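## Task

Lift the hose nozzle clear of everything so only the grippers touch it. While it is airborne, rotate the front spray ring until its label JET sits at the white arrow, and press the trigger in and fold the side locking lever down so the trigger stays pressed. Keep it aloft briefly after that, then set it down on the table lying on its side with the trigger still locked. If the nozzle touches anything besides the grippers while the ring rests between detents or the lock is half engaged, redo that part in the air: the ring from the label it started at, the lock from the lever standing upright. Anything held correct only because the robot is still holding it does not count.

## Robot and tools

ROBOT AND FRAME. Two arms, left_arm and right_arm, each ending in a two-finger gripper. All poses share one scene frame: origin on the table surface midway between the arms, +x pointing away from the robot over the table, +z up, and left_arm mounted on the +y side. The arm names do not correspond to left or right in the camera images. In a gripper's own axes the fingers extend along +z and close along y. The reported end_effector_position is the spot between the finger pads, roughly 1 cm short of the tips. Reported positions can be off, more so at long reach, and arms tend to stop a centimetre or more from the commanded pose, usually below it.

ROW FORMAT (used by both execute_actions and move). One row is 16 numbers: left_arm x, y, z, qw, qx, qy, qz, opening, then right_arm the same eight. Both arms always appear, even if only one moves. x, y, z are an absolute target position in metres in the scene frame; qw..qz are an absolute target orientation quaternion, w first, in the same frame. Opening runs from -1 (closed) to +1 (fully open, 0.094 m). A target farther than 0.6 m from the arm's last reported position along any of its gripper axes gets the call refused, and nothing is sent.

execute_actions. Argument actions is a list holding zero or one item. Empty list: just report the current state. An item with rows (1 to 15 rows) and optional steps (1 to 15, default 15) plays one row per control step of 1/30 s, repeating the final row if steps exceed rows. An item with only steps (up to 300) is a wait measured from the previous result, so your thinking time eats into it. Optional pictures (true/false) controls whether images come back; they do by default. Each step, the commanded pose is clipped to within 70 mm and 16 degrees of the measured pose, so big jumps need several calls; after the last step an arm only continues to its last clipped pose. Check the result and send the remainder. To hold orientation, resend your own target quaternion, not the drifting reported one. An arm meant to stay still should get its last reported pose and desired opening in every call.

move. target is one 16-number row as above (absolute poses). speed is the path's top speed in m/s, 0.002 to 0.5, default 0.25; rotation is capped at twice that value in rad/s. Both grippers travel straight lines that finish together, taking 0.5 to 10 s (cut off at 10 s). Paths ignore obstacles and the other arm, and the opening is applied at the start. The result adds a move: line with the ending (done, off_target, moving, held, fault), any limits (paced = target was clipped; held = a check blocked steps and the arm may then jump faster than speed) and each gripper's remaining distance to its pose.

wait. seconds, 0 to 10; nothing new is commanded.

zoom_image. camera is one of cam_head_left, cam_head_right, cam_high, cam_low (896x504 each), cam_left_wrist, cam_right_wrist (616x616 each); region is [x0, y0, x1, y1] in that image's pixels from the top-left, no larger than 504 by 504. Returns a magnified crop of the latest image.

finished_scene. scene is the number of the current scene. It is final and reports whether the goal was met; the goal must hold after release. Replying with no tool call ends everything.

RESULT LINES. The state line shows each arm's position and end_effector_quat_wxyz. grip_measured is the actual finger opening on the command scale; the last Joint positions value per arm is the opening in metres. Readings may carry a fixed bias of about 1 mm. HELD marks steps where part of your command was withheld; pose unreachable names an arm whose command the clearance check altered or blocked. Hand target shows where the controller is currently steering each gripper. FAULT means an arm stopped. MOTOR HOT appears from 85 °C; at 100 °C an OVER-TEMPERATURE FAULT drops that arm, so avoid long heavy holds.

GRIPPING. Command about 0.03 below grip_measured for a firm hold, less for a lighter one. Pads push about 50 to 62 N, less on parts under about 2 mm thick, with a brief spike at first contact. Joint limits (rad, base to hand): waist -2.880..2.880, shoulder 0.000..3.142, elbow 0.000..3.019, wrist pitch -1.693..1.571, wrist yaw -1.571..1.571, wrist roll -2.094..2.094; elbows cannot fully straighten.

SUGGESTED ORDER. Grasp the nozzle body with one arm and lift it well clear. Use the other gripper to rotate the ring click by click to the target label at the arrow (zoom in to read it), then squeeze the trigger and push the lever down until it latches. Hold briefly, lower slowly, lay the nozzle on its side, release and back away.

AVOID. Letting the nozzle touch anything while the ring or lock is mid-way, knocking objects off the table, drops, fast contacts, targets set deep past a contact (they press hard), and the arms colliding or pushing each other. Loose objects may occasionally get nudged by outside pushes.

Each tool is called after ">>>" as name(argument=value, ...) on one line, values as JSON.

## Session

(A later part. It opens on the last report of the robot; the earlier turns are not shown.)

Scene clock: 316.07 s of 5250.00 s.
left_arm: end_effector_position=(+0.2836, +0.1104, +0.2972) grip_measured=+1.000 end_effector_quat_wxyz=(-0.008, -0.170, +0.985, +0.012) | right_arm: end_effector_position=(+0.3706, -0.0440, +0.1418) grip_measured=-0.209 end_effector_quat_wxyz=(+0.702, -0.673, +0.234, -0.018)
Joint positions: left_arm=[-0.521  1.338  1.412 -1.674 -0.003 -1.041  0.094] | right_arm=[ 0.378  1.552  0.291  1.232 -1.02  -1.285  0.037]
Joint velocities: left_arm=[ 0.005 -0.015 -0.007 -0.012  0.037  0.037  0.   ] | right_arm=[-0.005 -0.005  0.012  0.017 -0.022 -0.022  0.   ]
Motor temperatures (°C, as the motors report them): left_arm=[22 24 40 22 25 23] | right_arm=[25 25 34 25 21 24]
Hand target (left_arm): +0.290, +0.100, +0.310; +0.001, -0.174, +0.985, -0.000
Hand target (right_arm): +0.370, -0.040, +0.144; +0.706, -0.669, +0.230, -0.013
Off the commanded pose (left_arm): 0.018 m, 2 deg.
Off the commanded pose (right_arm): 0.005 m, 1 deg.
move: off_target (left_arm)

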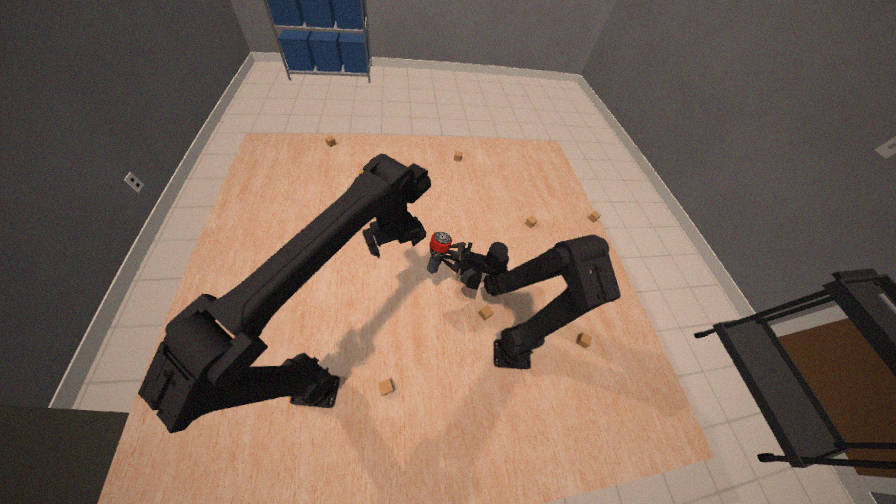

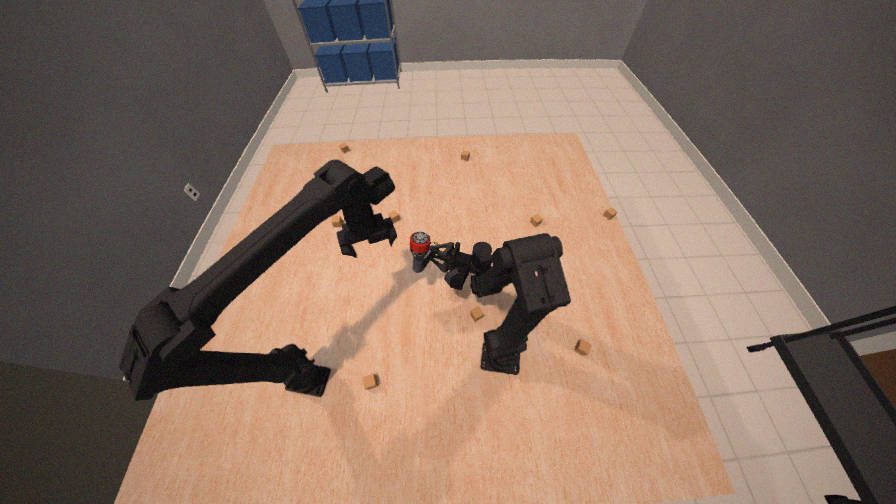

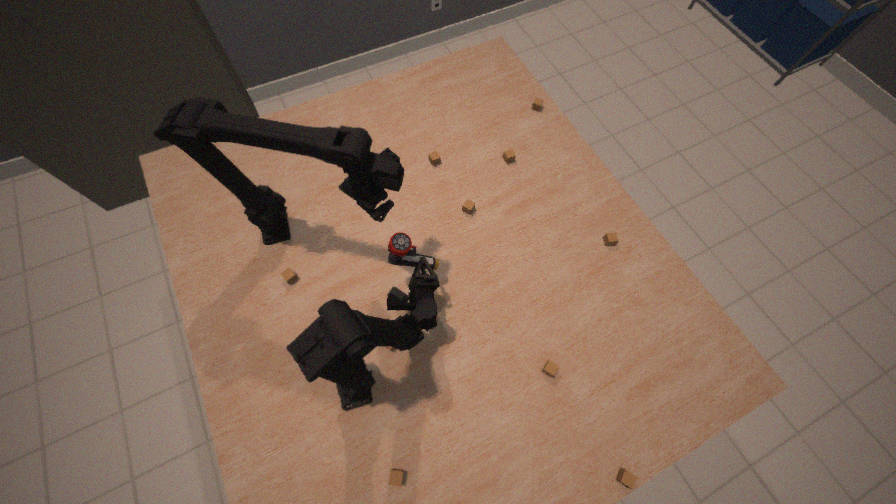

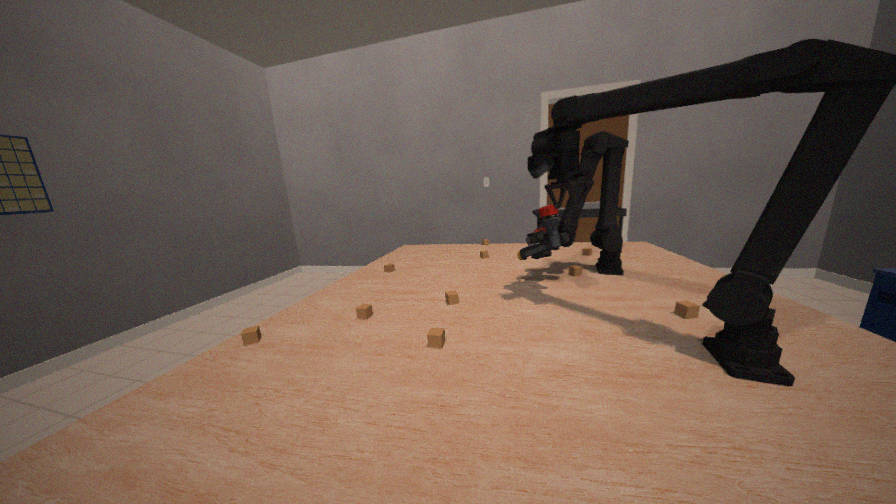

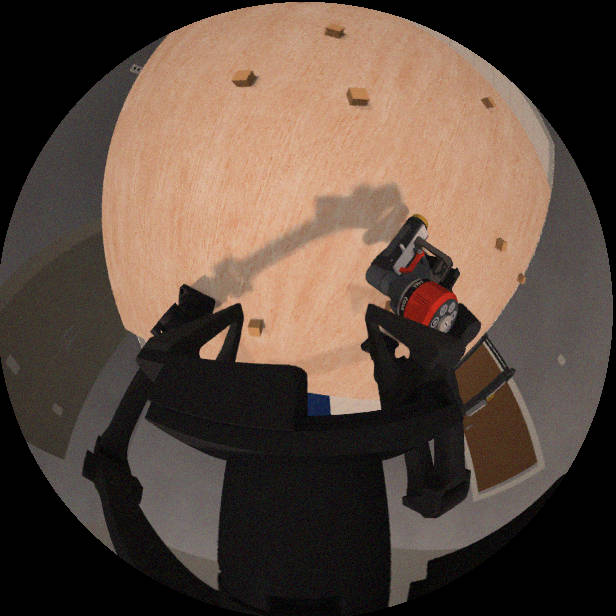

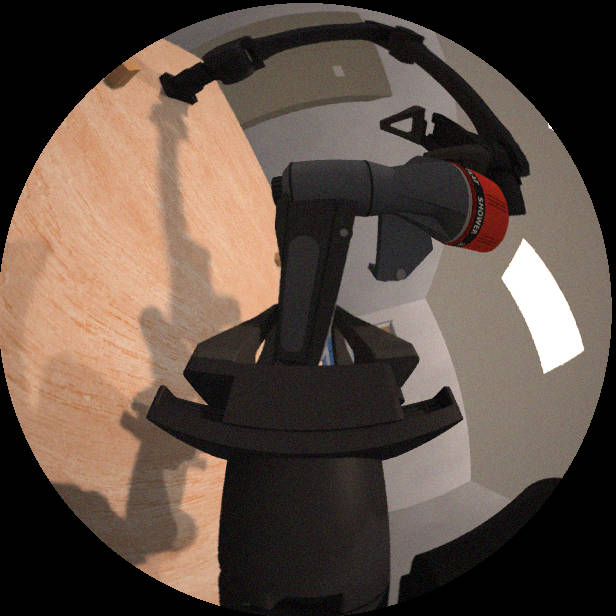

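>>> move(target=[0.29,0.10,0.31,0,-0.1736,0.9848,0,1, 0.375,-0.04,0.145,0.703,-0.686,0.171,-0.074,-0.29], speed=0.1)

>>> zoom_image(camera="cam_low", region=[480,170,640,290])

>>> zoom_image(camera="cam_head_left", region=[360,180,520,300])

Scene clock: 349.87 s of 5250.00 s.
left_arm: end_effector_position=(+0.2835, +0.1104, +0.2972) grip_measured=+1.000 end_effector_quat_wxyz=(-0.008, -0.170, +0.985, +0.012) | right_arm: end_effector_position=(+0.3692, -0.0441, +0.1394) grip_measured=-0.209 end_effector_quat_wxyz=(+0.697, -0.689, +0.186, -0.067)
Joint positions: left_arm=[-0.521  1.338  1.412 -1.674 -0.003 -1.042  0.094] | right_arm=[ 0.378  1.557  0.287  1.234 -1.021 -1.432  0.037]
Joint velocities: left_arm=[-0.005  0.005 -0.002 -0.002  0.037 -0.051  0.   ] | right_arm=[ 0.005 -0.005 -0.002 -0.012  0.081 -0.051 -0.   ]
Motor temperatures (°C, as the motors report them): left_arm=[22 24 40 22 25 23] | right_arm=[25 25 32 25 21 24]
Hand target (left_arm): +0.290, +0.100, +0.310; +0.000, -0.174, +0.985, -0.000
Hand target (right_arm): +0.375, -0.040, +0.145; +0.703, -0.687, +0.171, -0.074
Off the commanded pose (left_arm): 0.018 m, 2 deg.
Off the commanded pose (right_arm): 0.009 m, 2 deg.
After step 90, 29.57 s passed at rest.
move: off_target (left_arm)

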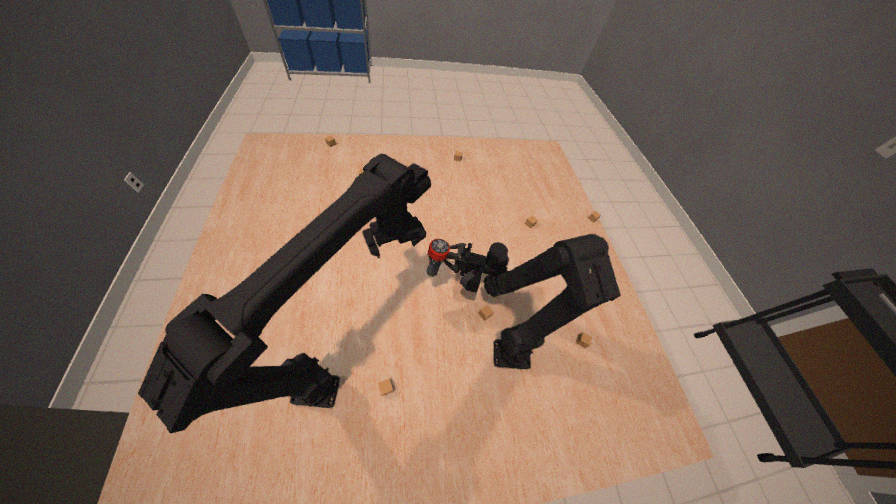

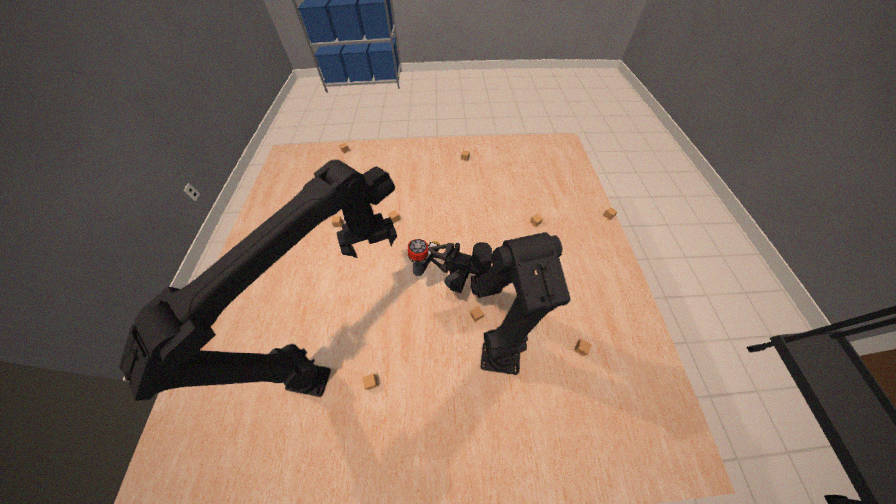

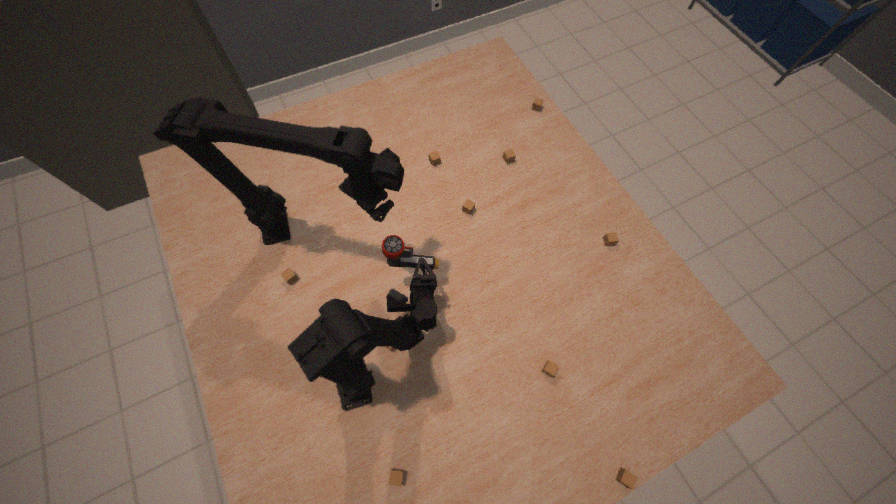

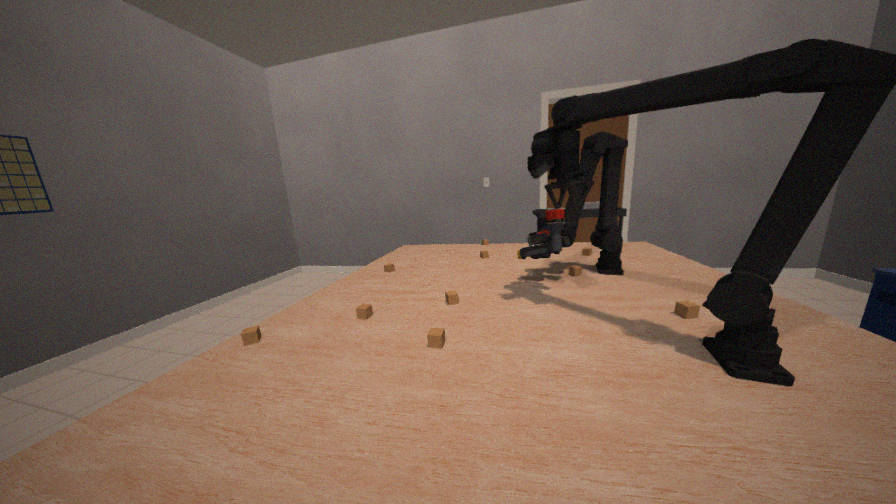

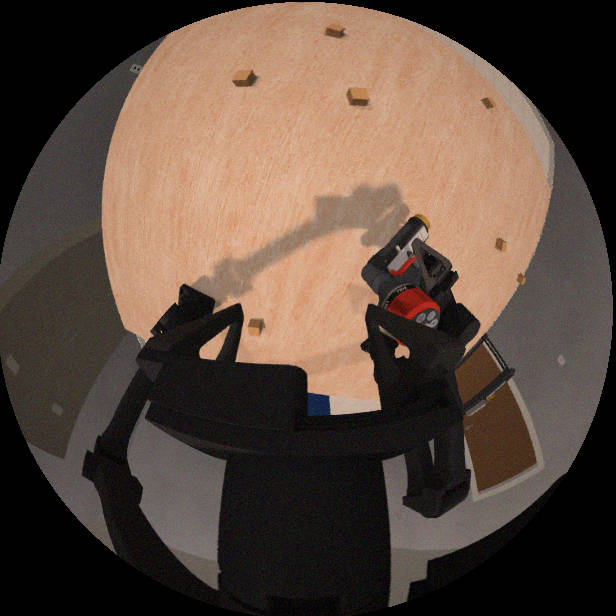

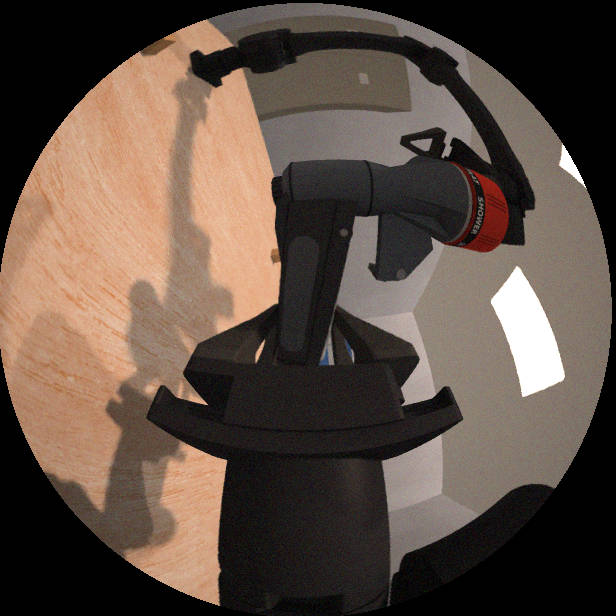

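Region (480, 170, 640, 290) of cam_low's 896x504 image, scaled by 3.150, with more detail than that image has; it fills the top 378 rows of this view, and the rest is white.

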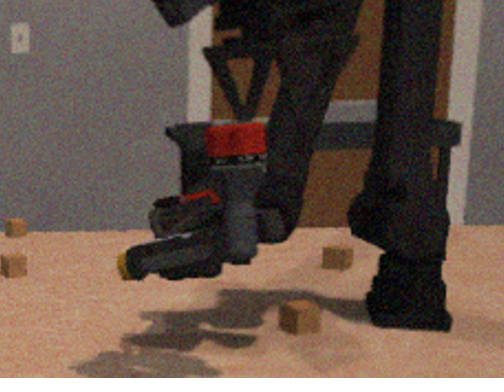

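Region (360, 180, 520, 300) of cam_head_left's 896x504 image, scaled by 3.150, with more detail than that image has; it fills the top 378 rows of this view, and the rest is white.

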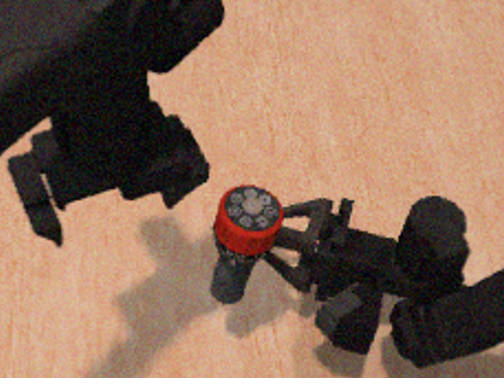

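>>> move(target=[0.29,0.10,0.31,0,-0.1736,0.9848,0,1, 0.375,-0.04,0.122,0.703,-0.686,0.171,-0.074,-0.29], speed=0.05)

>>> move(target=[0.292,-0.012,0.315,0,-0.1736,0.9848,0,1, 0.375,-0.04,0.122,0.703,-0.686,0.171,-0.074,-0.29], speed=0.08)

Scene clock: 365.60 s of 5250.00 s.
left_arm: end_effector_position=(+0.2835, +0.1103, +0.2972) grip_measured=+1.000 end_effector_quat_wxyz=(-0.008, -0.171, +0.985, +0.012) | right_arm: end_effector_position=(+0.3691, -0.0442, +0.1140) grip_measured=-0.209 end_effector_quat_wxyz=(+0.695, -0.691, +0.188, -0.065)
Joint positions: left_arm=[-0.521  1.338  1.412 -1.674 -0.002 -1.043  0.094] | right_arm=[ 0.378  1.688  0.286  1.353 -1.021 -1.441  0.037]
Joint velocities: left_arm=[-0.005 -0.005 -0.017 -0.027 -0.007  0.066  0.   ] | right_arm=[-0.005 -0.005 -0.007  0.051  0.037  0.007 -0.001]
Motor temperatures (°C, as the motors report them): left_arm=[22 24 40 22 25 23] | right_arm=[25 25 32 25 21 24]
Hand target (left_arm): +0.290, +0.100, +0.310; +0.000, -0.174, +0.985, -0.000
Hand target (right_arm): +0.375, -0.040, +0.121; +0.703, -0.687, +0.171, -0.074
Off the commanded pose (left_arm): 0.018 m, 2 deg.
Off the commanded pose (right_arm): 0.011 m, 2 deg.
After step 90, 12.00 s passed at rest.
move: off_target (left_arm, right_arm)

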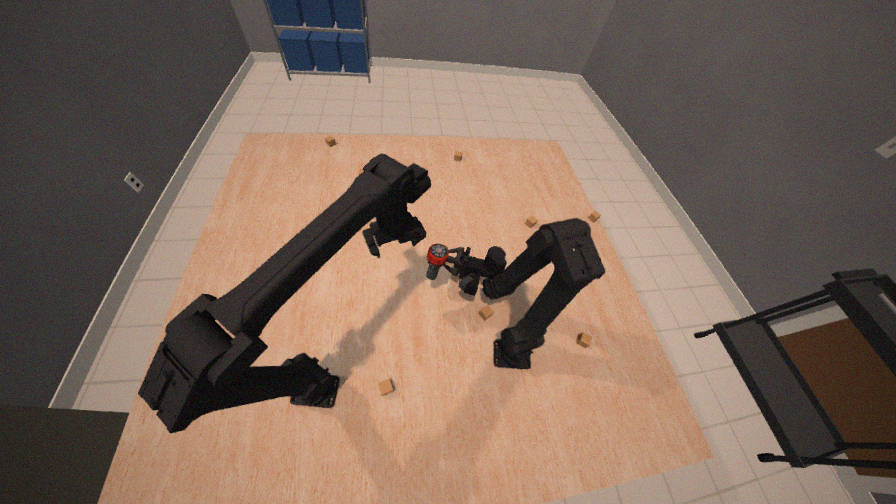

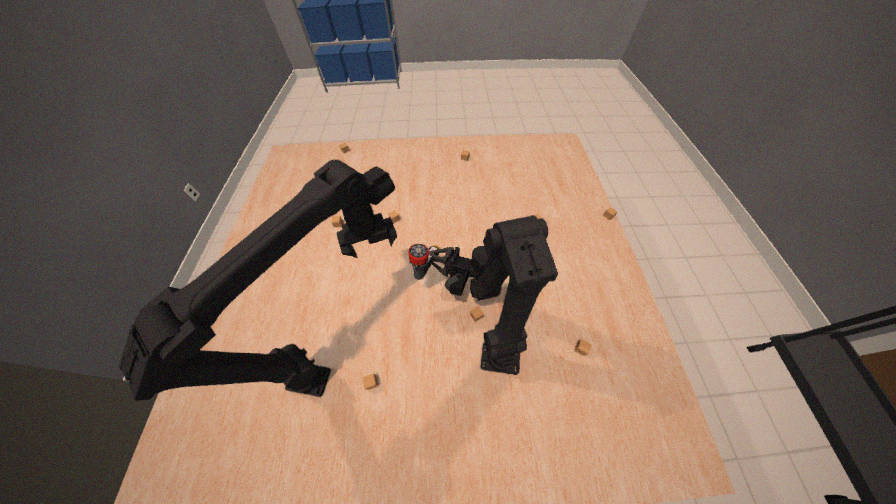

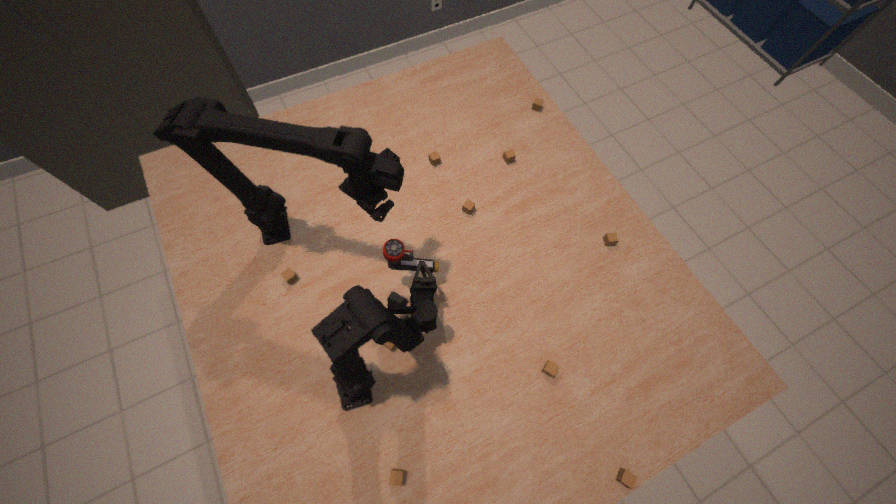

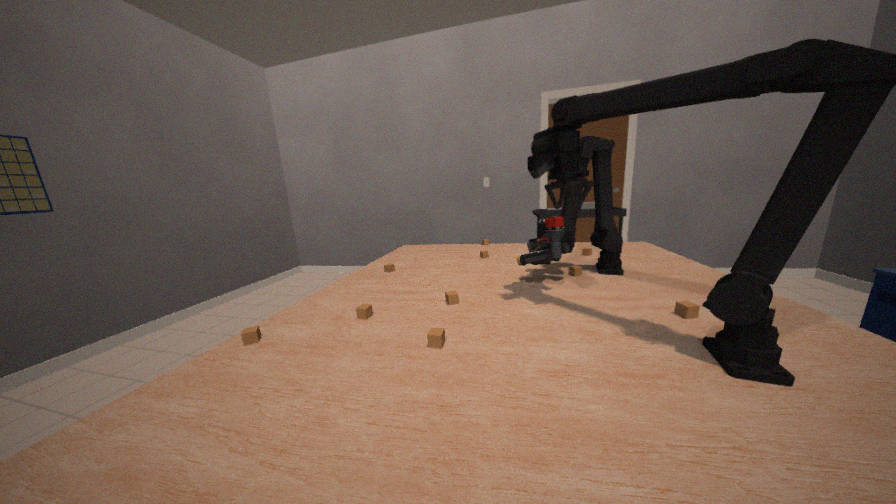

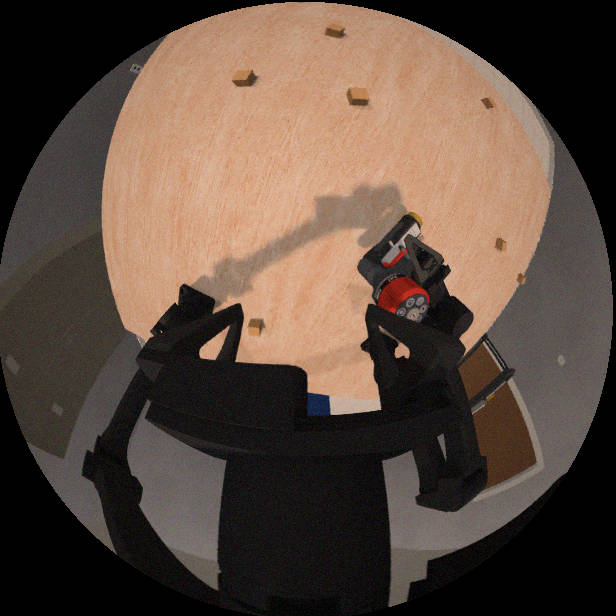

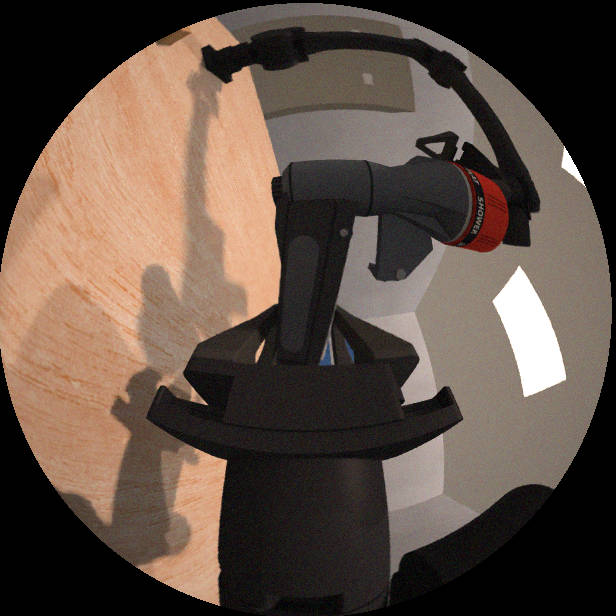

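Scene clock: 367.50 s of 5250.00 s.
left_arm: end_effector_position=(+0.2900, -0.0028, +0.3027) grip_measured=+1.000 end_effector_quat_wxyz=(-0.004, -0.168, +0.986, +0.010) | right_arm: end_effector_position=(+0.3691, -0.0442, +0.1141) grip_measured=-0.209 end_effector_quat_wxyz=(+0.695, -0.691, +0.187, -0.066)
Joint positions: left_arm=[-0.701  1.559  1.66  -1.694 -0.002 -1.217  0.094] | right_arm=[ 0.378  1.688  0.286  1.353 -1.021 -1.442  0.037]
Joint velocities: left_arm=[-0.005  0.005  0.017  0.002 -0.081  0.022  0.   ] | right_arm=[-0.005 -0.005 -0.002 -0.007 -0.051 -0.022  0.   ]
Motor temperatures (°C, as the motors report them): left_arm=[22 24 40 22 25 23] | right_arm=[25 25 32 25 21 24]
Hand target (left_arm): +0.294, -0.011, +0.315; +0.003, -0.174, +0.985, -0.001
Hand target (right_arm): +0.375, -0.040, +0.122; +0.703, -0.687, +0.171, -0.074
Off the commanded pose (left_arm): 0.015 m, 1 deg.
Off the commanded pose (right_arm): 0.011 m, 2 deg.
joint sent to its limit (left arm) — the command would take joint 4 (wrist pitch) past its lower limit, so that joint was sent only as far as its limit.
move: off_target (left_arm, right_arm)

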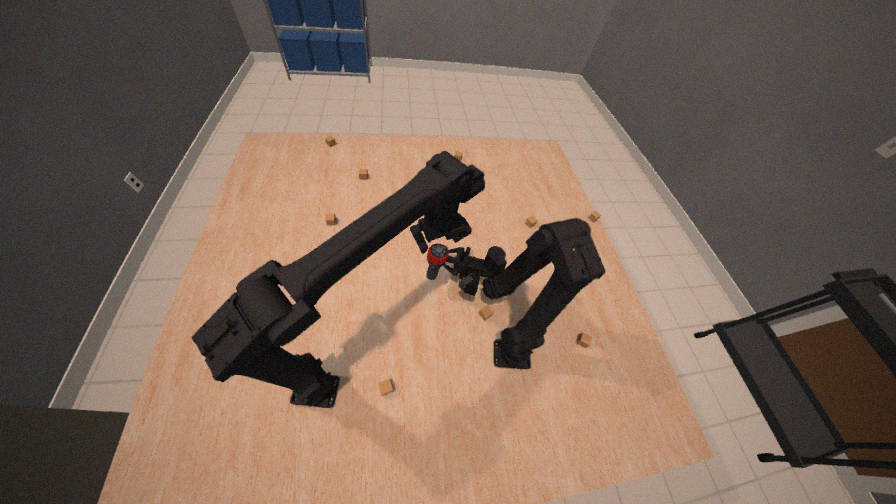

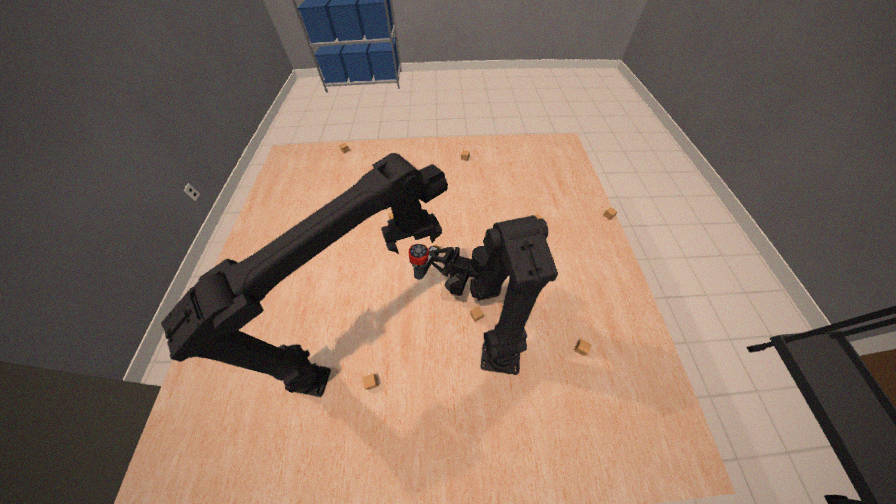

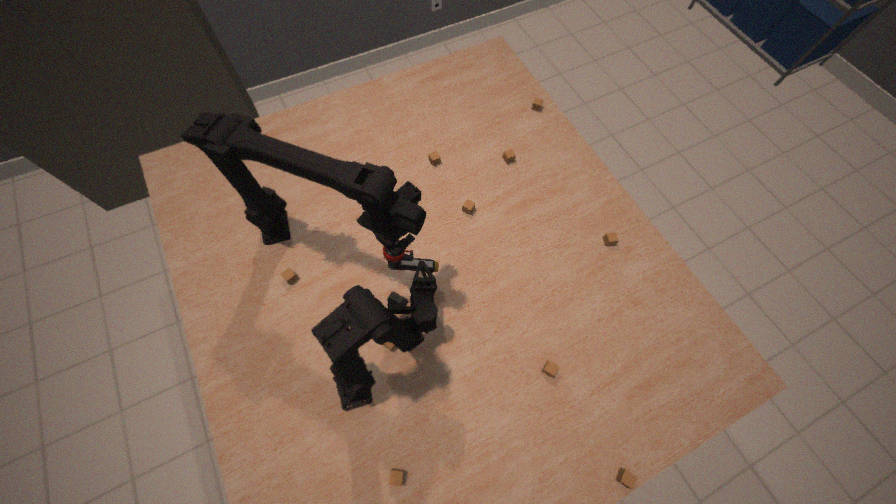

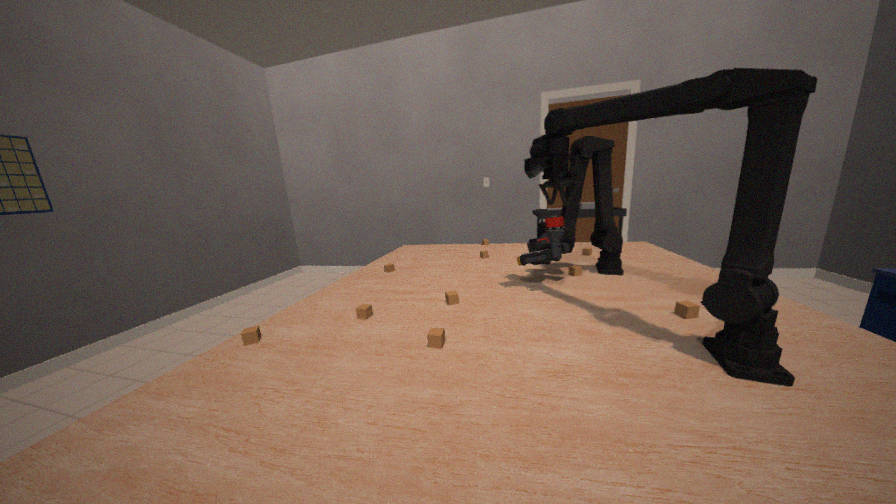

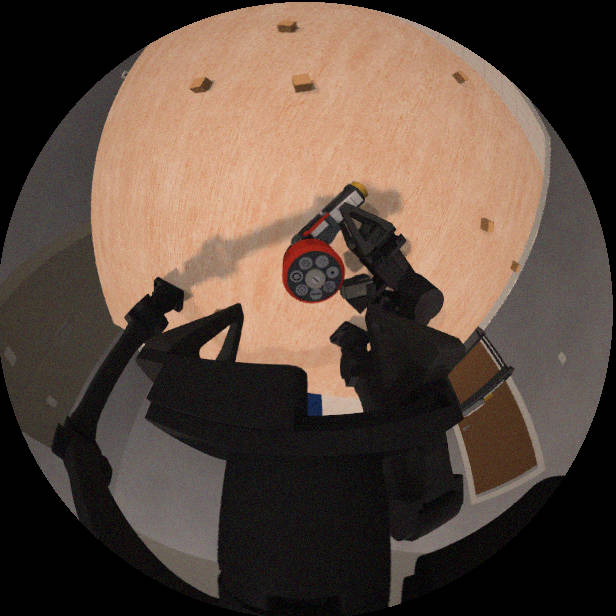

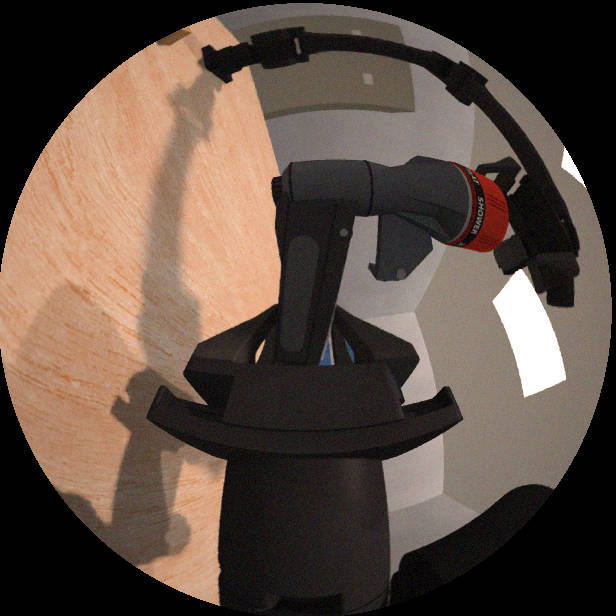

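>>> move(target=[0.297,-0.022,0.275,0,-0.1736,0.9848,0,1, 0.375,-0.04,0.122,0.703,-0.686,0.171,-0.074,-0.29], speed=0.05)

Scene clock: 377.23 s of 5250.00 s.
left_arm: end_effector_position=(+0.2968, -0.0150, +0.2779) grip_measured=+1.000 end_effector_quat_wxyz=(-0.000, -0.170, +0.985, +0.003) | right_arm: end_effector_position=(+0.3691, -0.0442, +0.1141) grip_measured=-0.209 end_effector_quat_wxyz=(+0.695, -0.691, +0.187, -0.066)
Joint positions: left_arm=[-0.706  1.579  1.619 -1.615 -0.002 -1.227  0.094] | right_arm=[ 0.378  1.688  0.286  1.353 -1.021 -1.442  0.037]
Joint velocities: left_arm=[ 0.005 -0.024 -0.017  0.012 -0.037  0.022  0.   ] | right_arm=[-0.005 -0.005  0.007 -0.012 -0.037 -0.022 -0.001]
Motor temperatures (°C, as the motors report them): left_arm=[22 24 40 22 25 23] | right_arm=[25 25 31 25 21 24]
Hand target (left_arm): +0.297, -0.022, +0.275; +0.000, -0.174, +0.985, +0.000
Hand target (right_arm): +0.375, -0.040, +0.122; +0.703, -0.687, +0.171, -0.074
Off the commanded pose (left_arm): 0.008 m, 1 deg.
Off the commanded pose (right_arm): 0.011 m, 2 deg.
After step 90, 5.67 s passed at rest.
move: off_target (right_arm)

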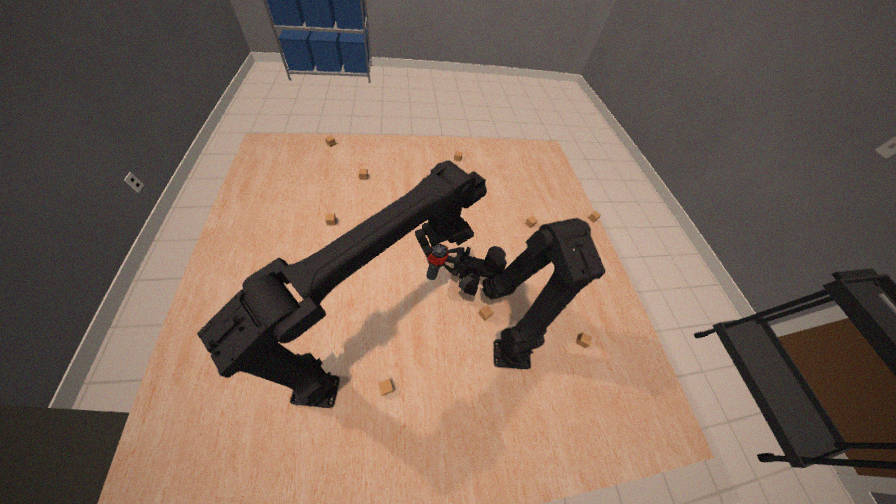

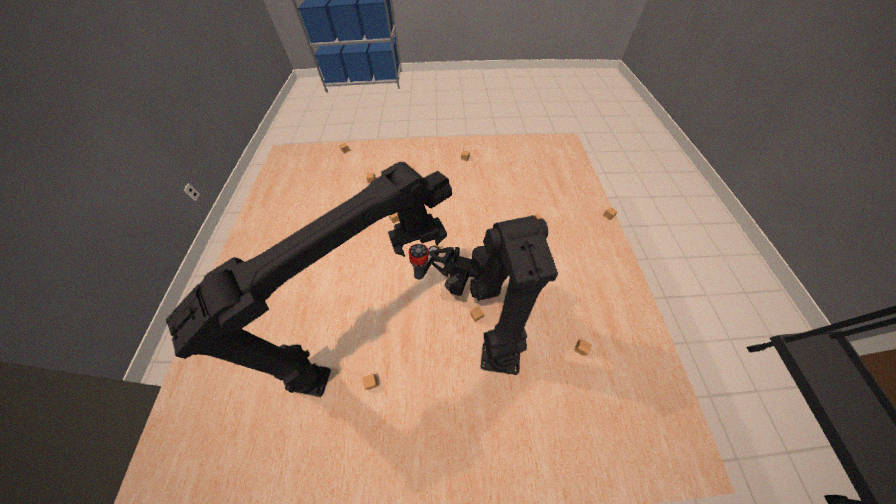

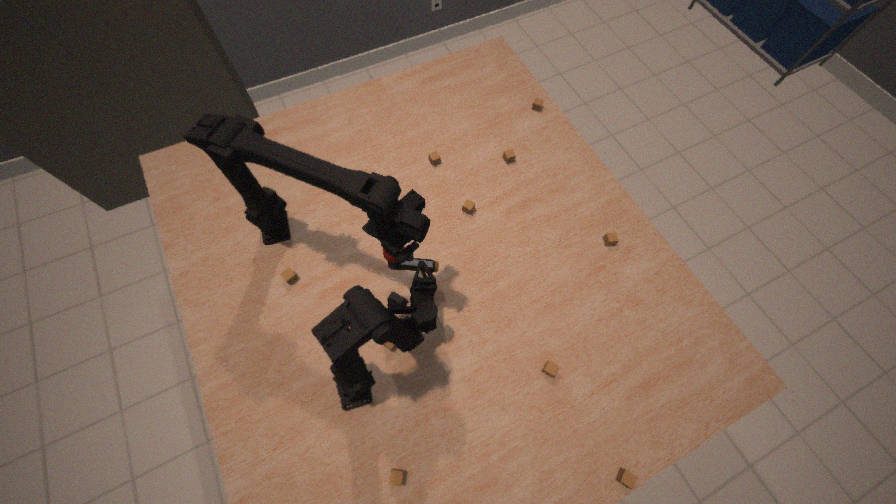

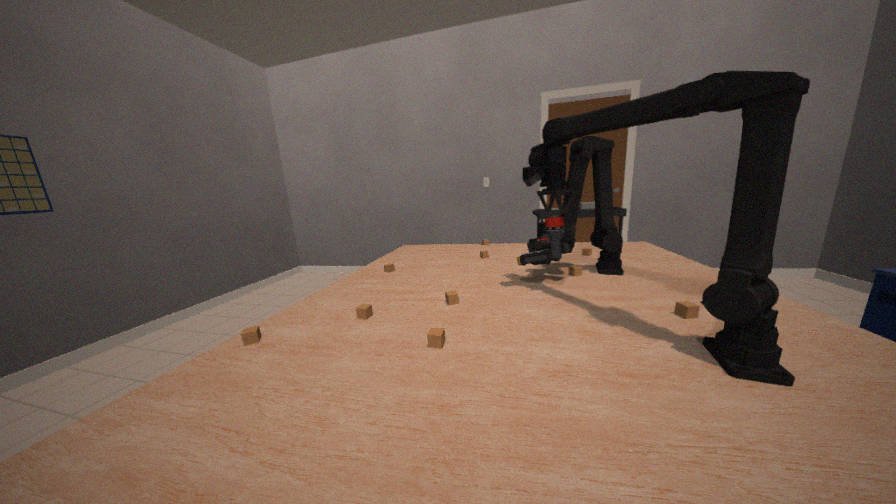

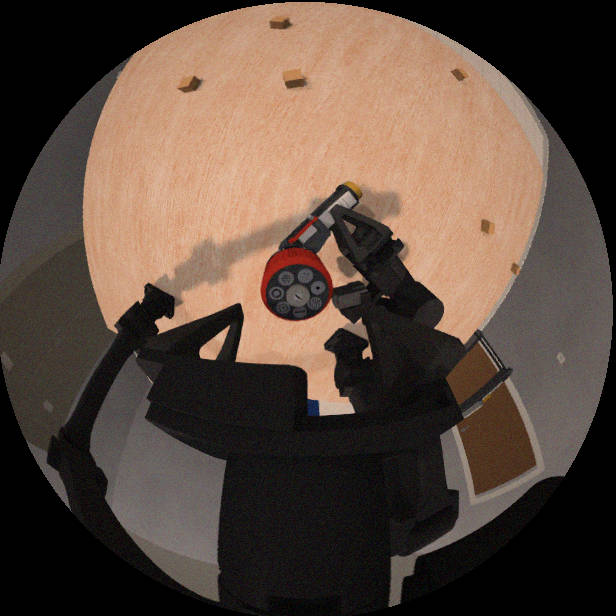

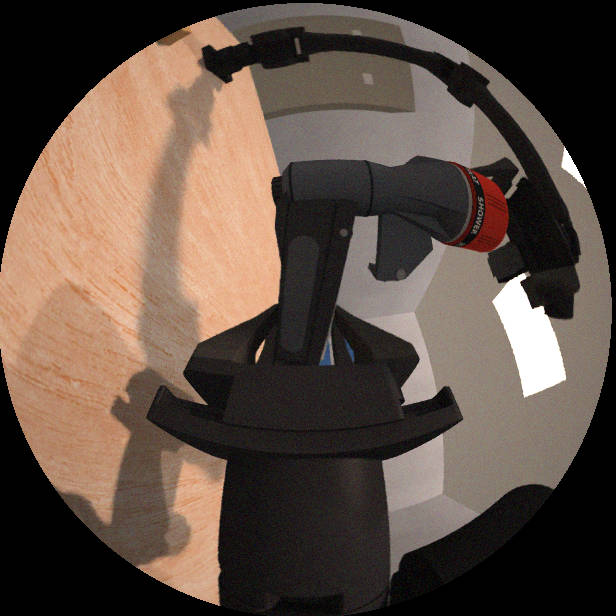

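>>> move(target=[0.295,-0.017,0.230,0,-0.1736,0.9848,0,1, 0.375,-0.04,0.122,0.703,-0.686,0.171,-0.074,-0.29], speed=0.04)

>>> zoom_image(camera="cam_low", region=[480,150,640,270])

Scene clock: 390.83 s of 5250.00 s.
left_arm: end_effector_position=(+0.2942, -0.0119, +0.2280) grip_measured=+1.000 end_effector_quat_wxyz=(-0.003, -0.170, +0.985, +0.008) | right_arm: end_effector_position=(+0.3691, -0.0442, +0.1141) grip_measured=-0.209 end_effector_quat_wxyz=(+0.695, -0.691, +0.187, -0.066)
Joint positions: left_arm=[-0.706  1.579  1.488 -1.496 -0.002 -1.227  0.094] | right_arm=[ 0.378  1.688  0.286  1.353 -1.021 -1.443  0.037]
Joint velocities: left_arm=[-0.005 -0.005  0.002  0.027 -0.007  0.037  0.   ] | right_arm=[-0.005  0.005  0.007 -0.002  0.007  0.007 -0.   ]
Motor temperatures (°C, as the motors report them): left_arm=[22 24 39 22 25 23] | right_arm=[25 25 31 25 21 24]
Hand target (left_arm): +0.295, -0.017, +0.230; -0.000, -0.174, +0.985, -0.000
Hand target (right_arm): +0.375, -0.040, +0.122; +0.703, -0.687, +0.171, -0.074
Off the commanded pose (left_arm): 0.006 m, 1 deg.
Off the commanded pose (right_arm): 0.011 m, 2 deg.
After step 90, 9.13 s passed at rest.
move: off_target (right_arm)

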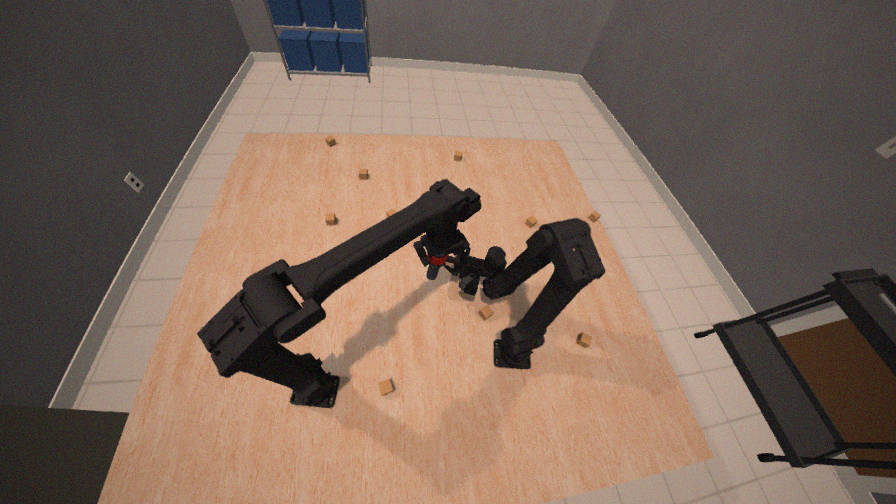

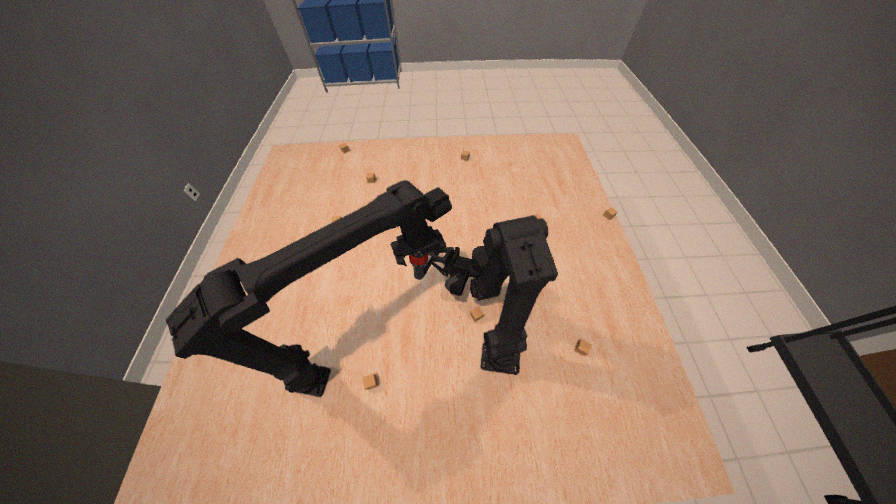

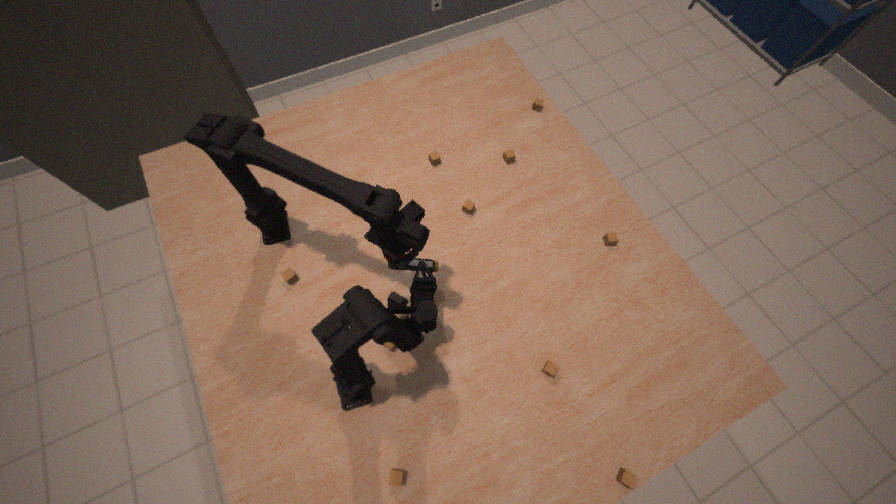

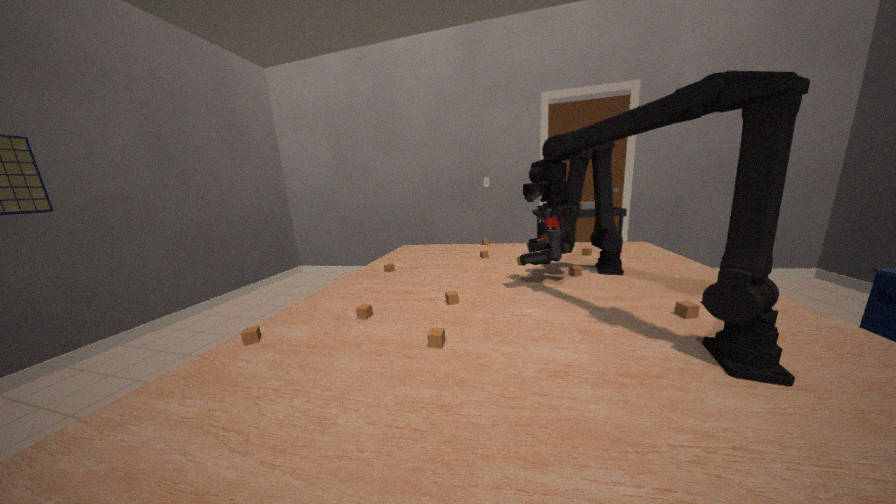

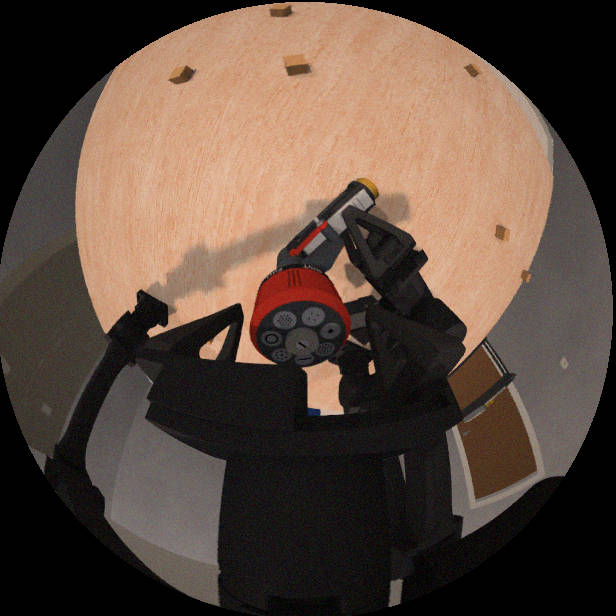

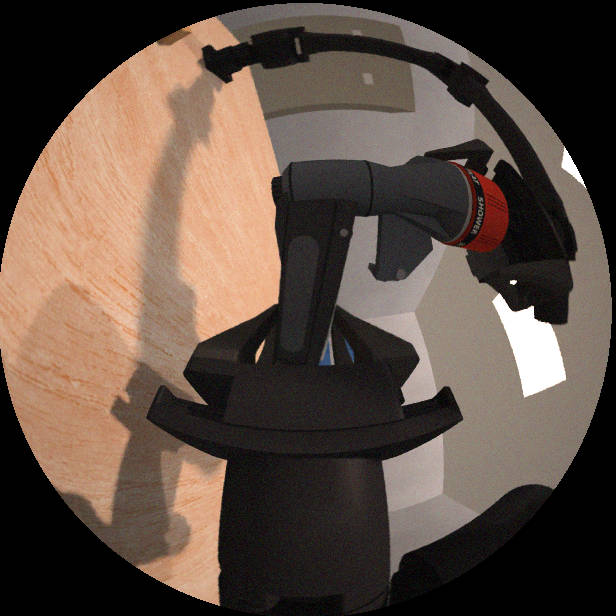

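Region (480, 150, 640, 270) of cam_low's 896x504 image, scaled by 3.150, with more detail than that image has; it fills the top 378 rows of this view, and the rest is white.

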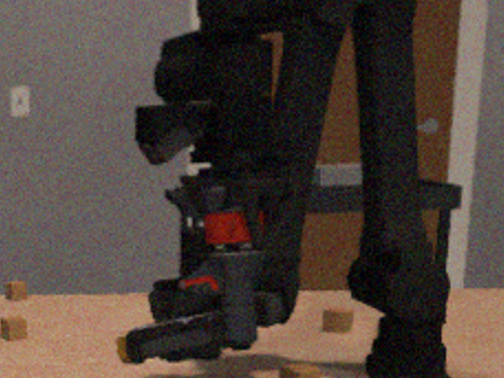

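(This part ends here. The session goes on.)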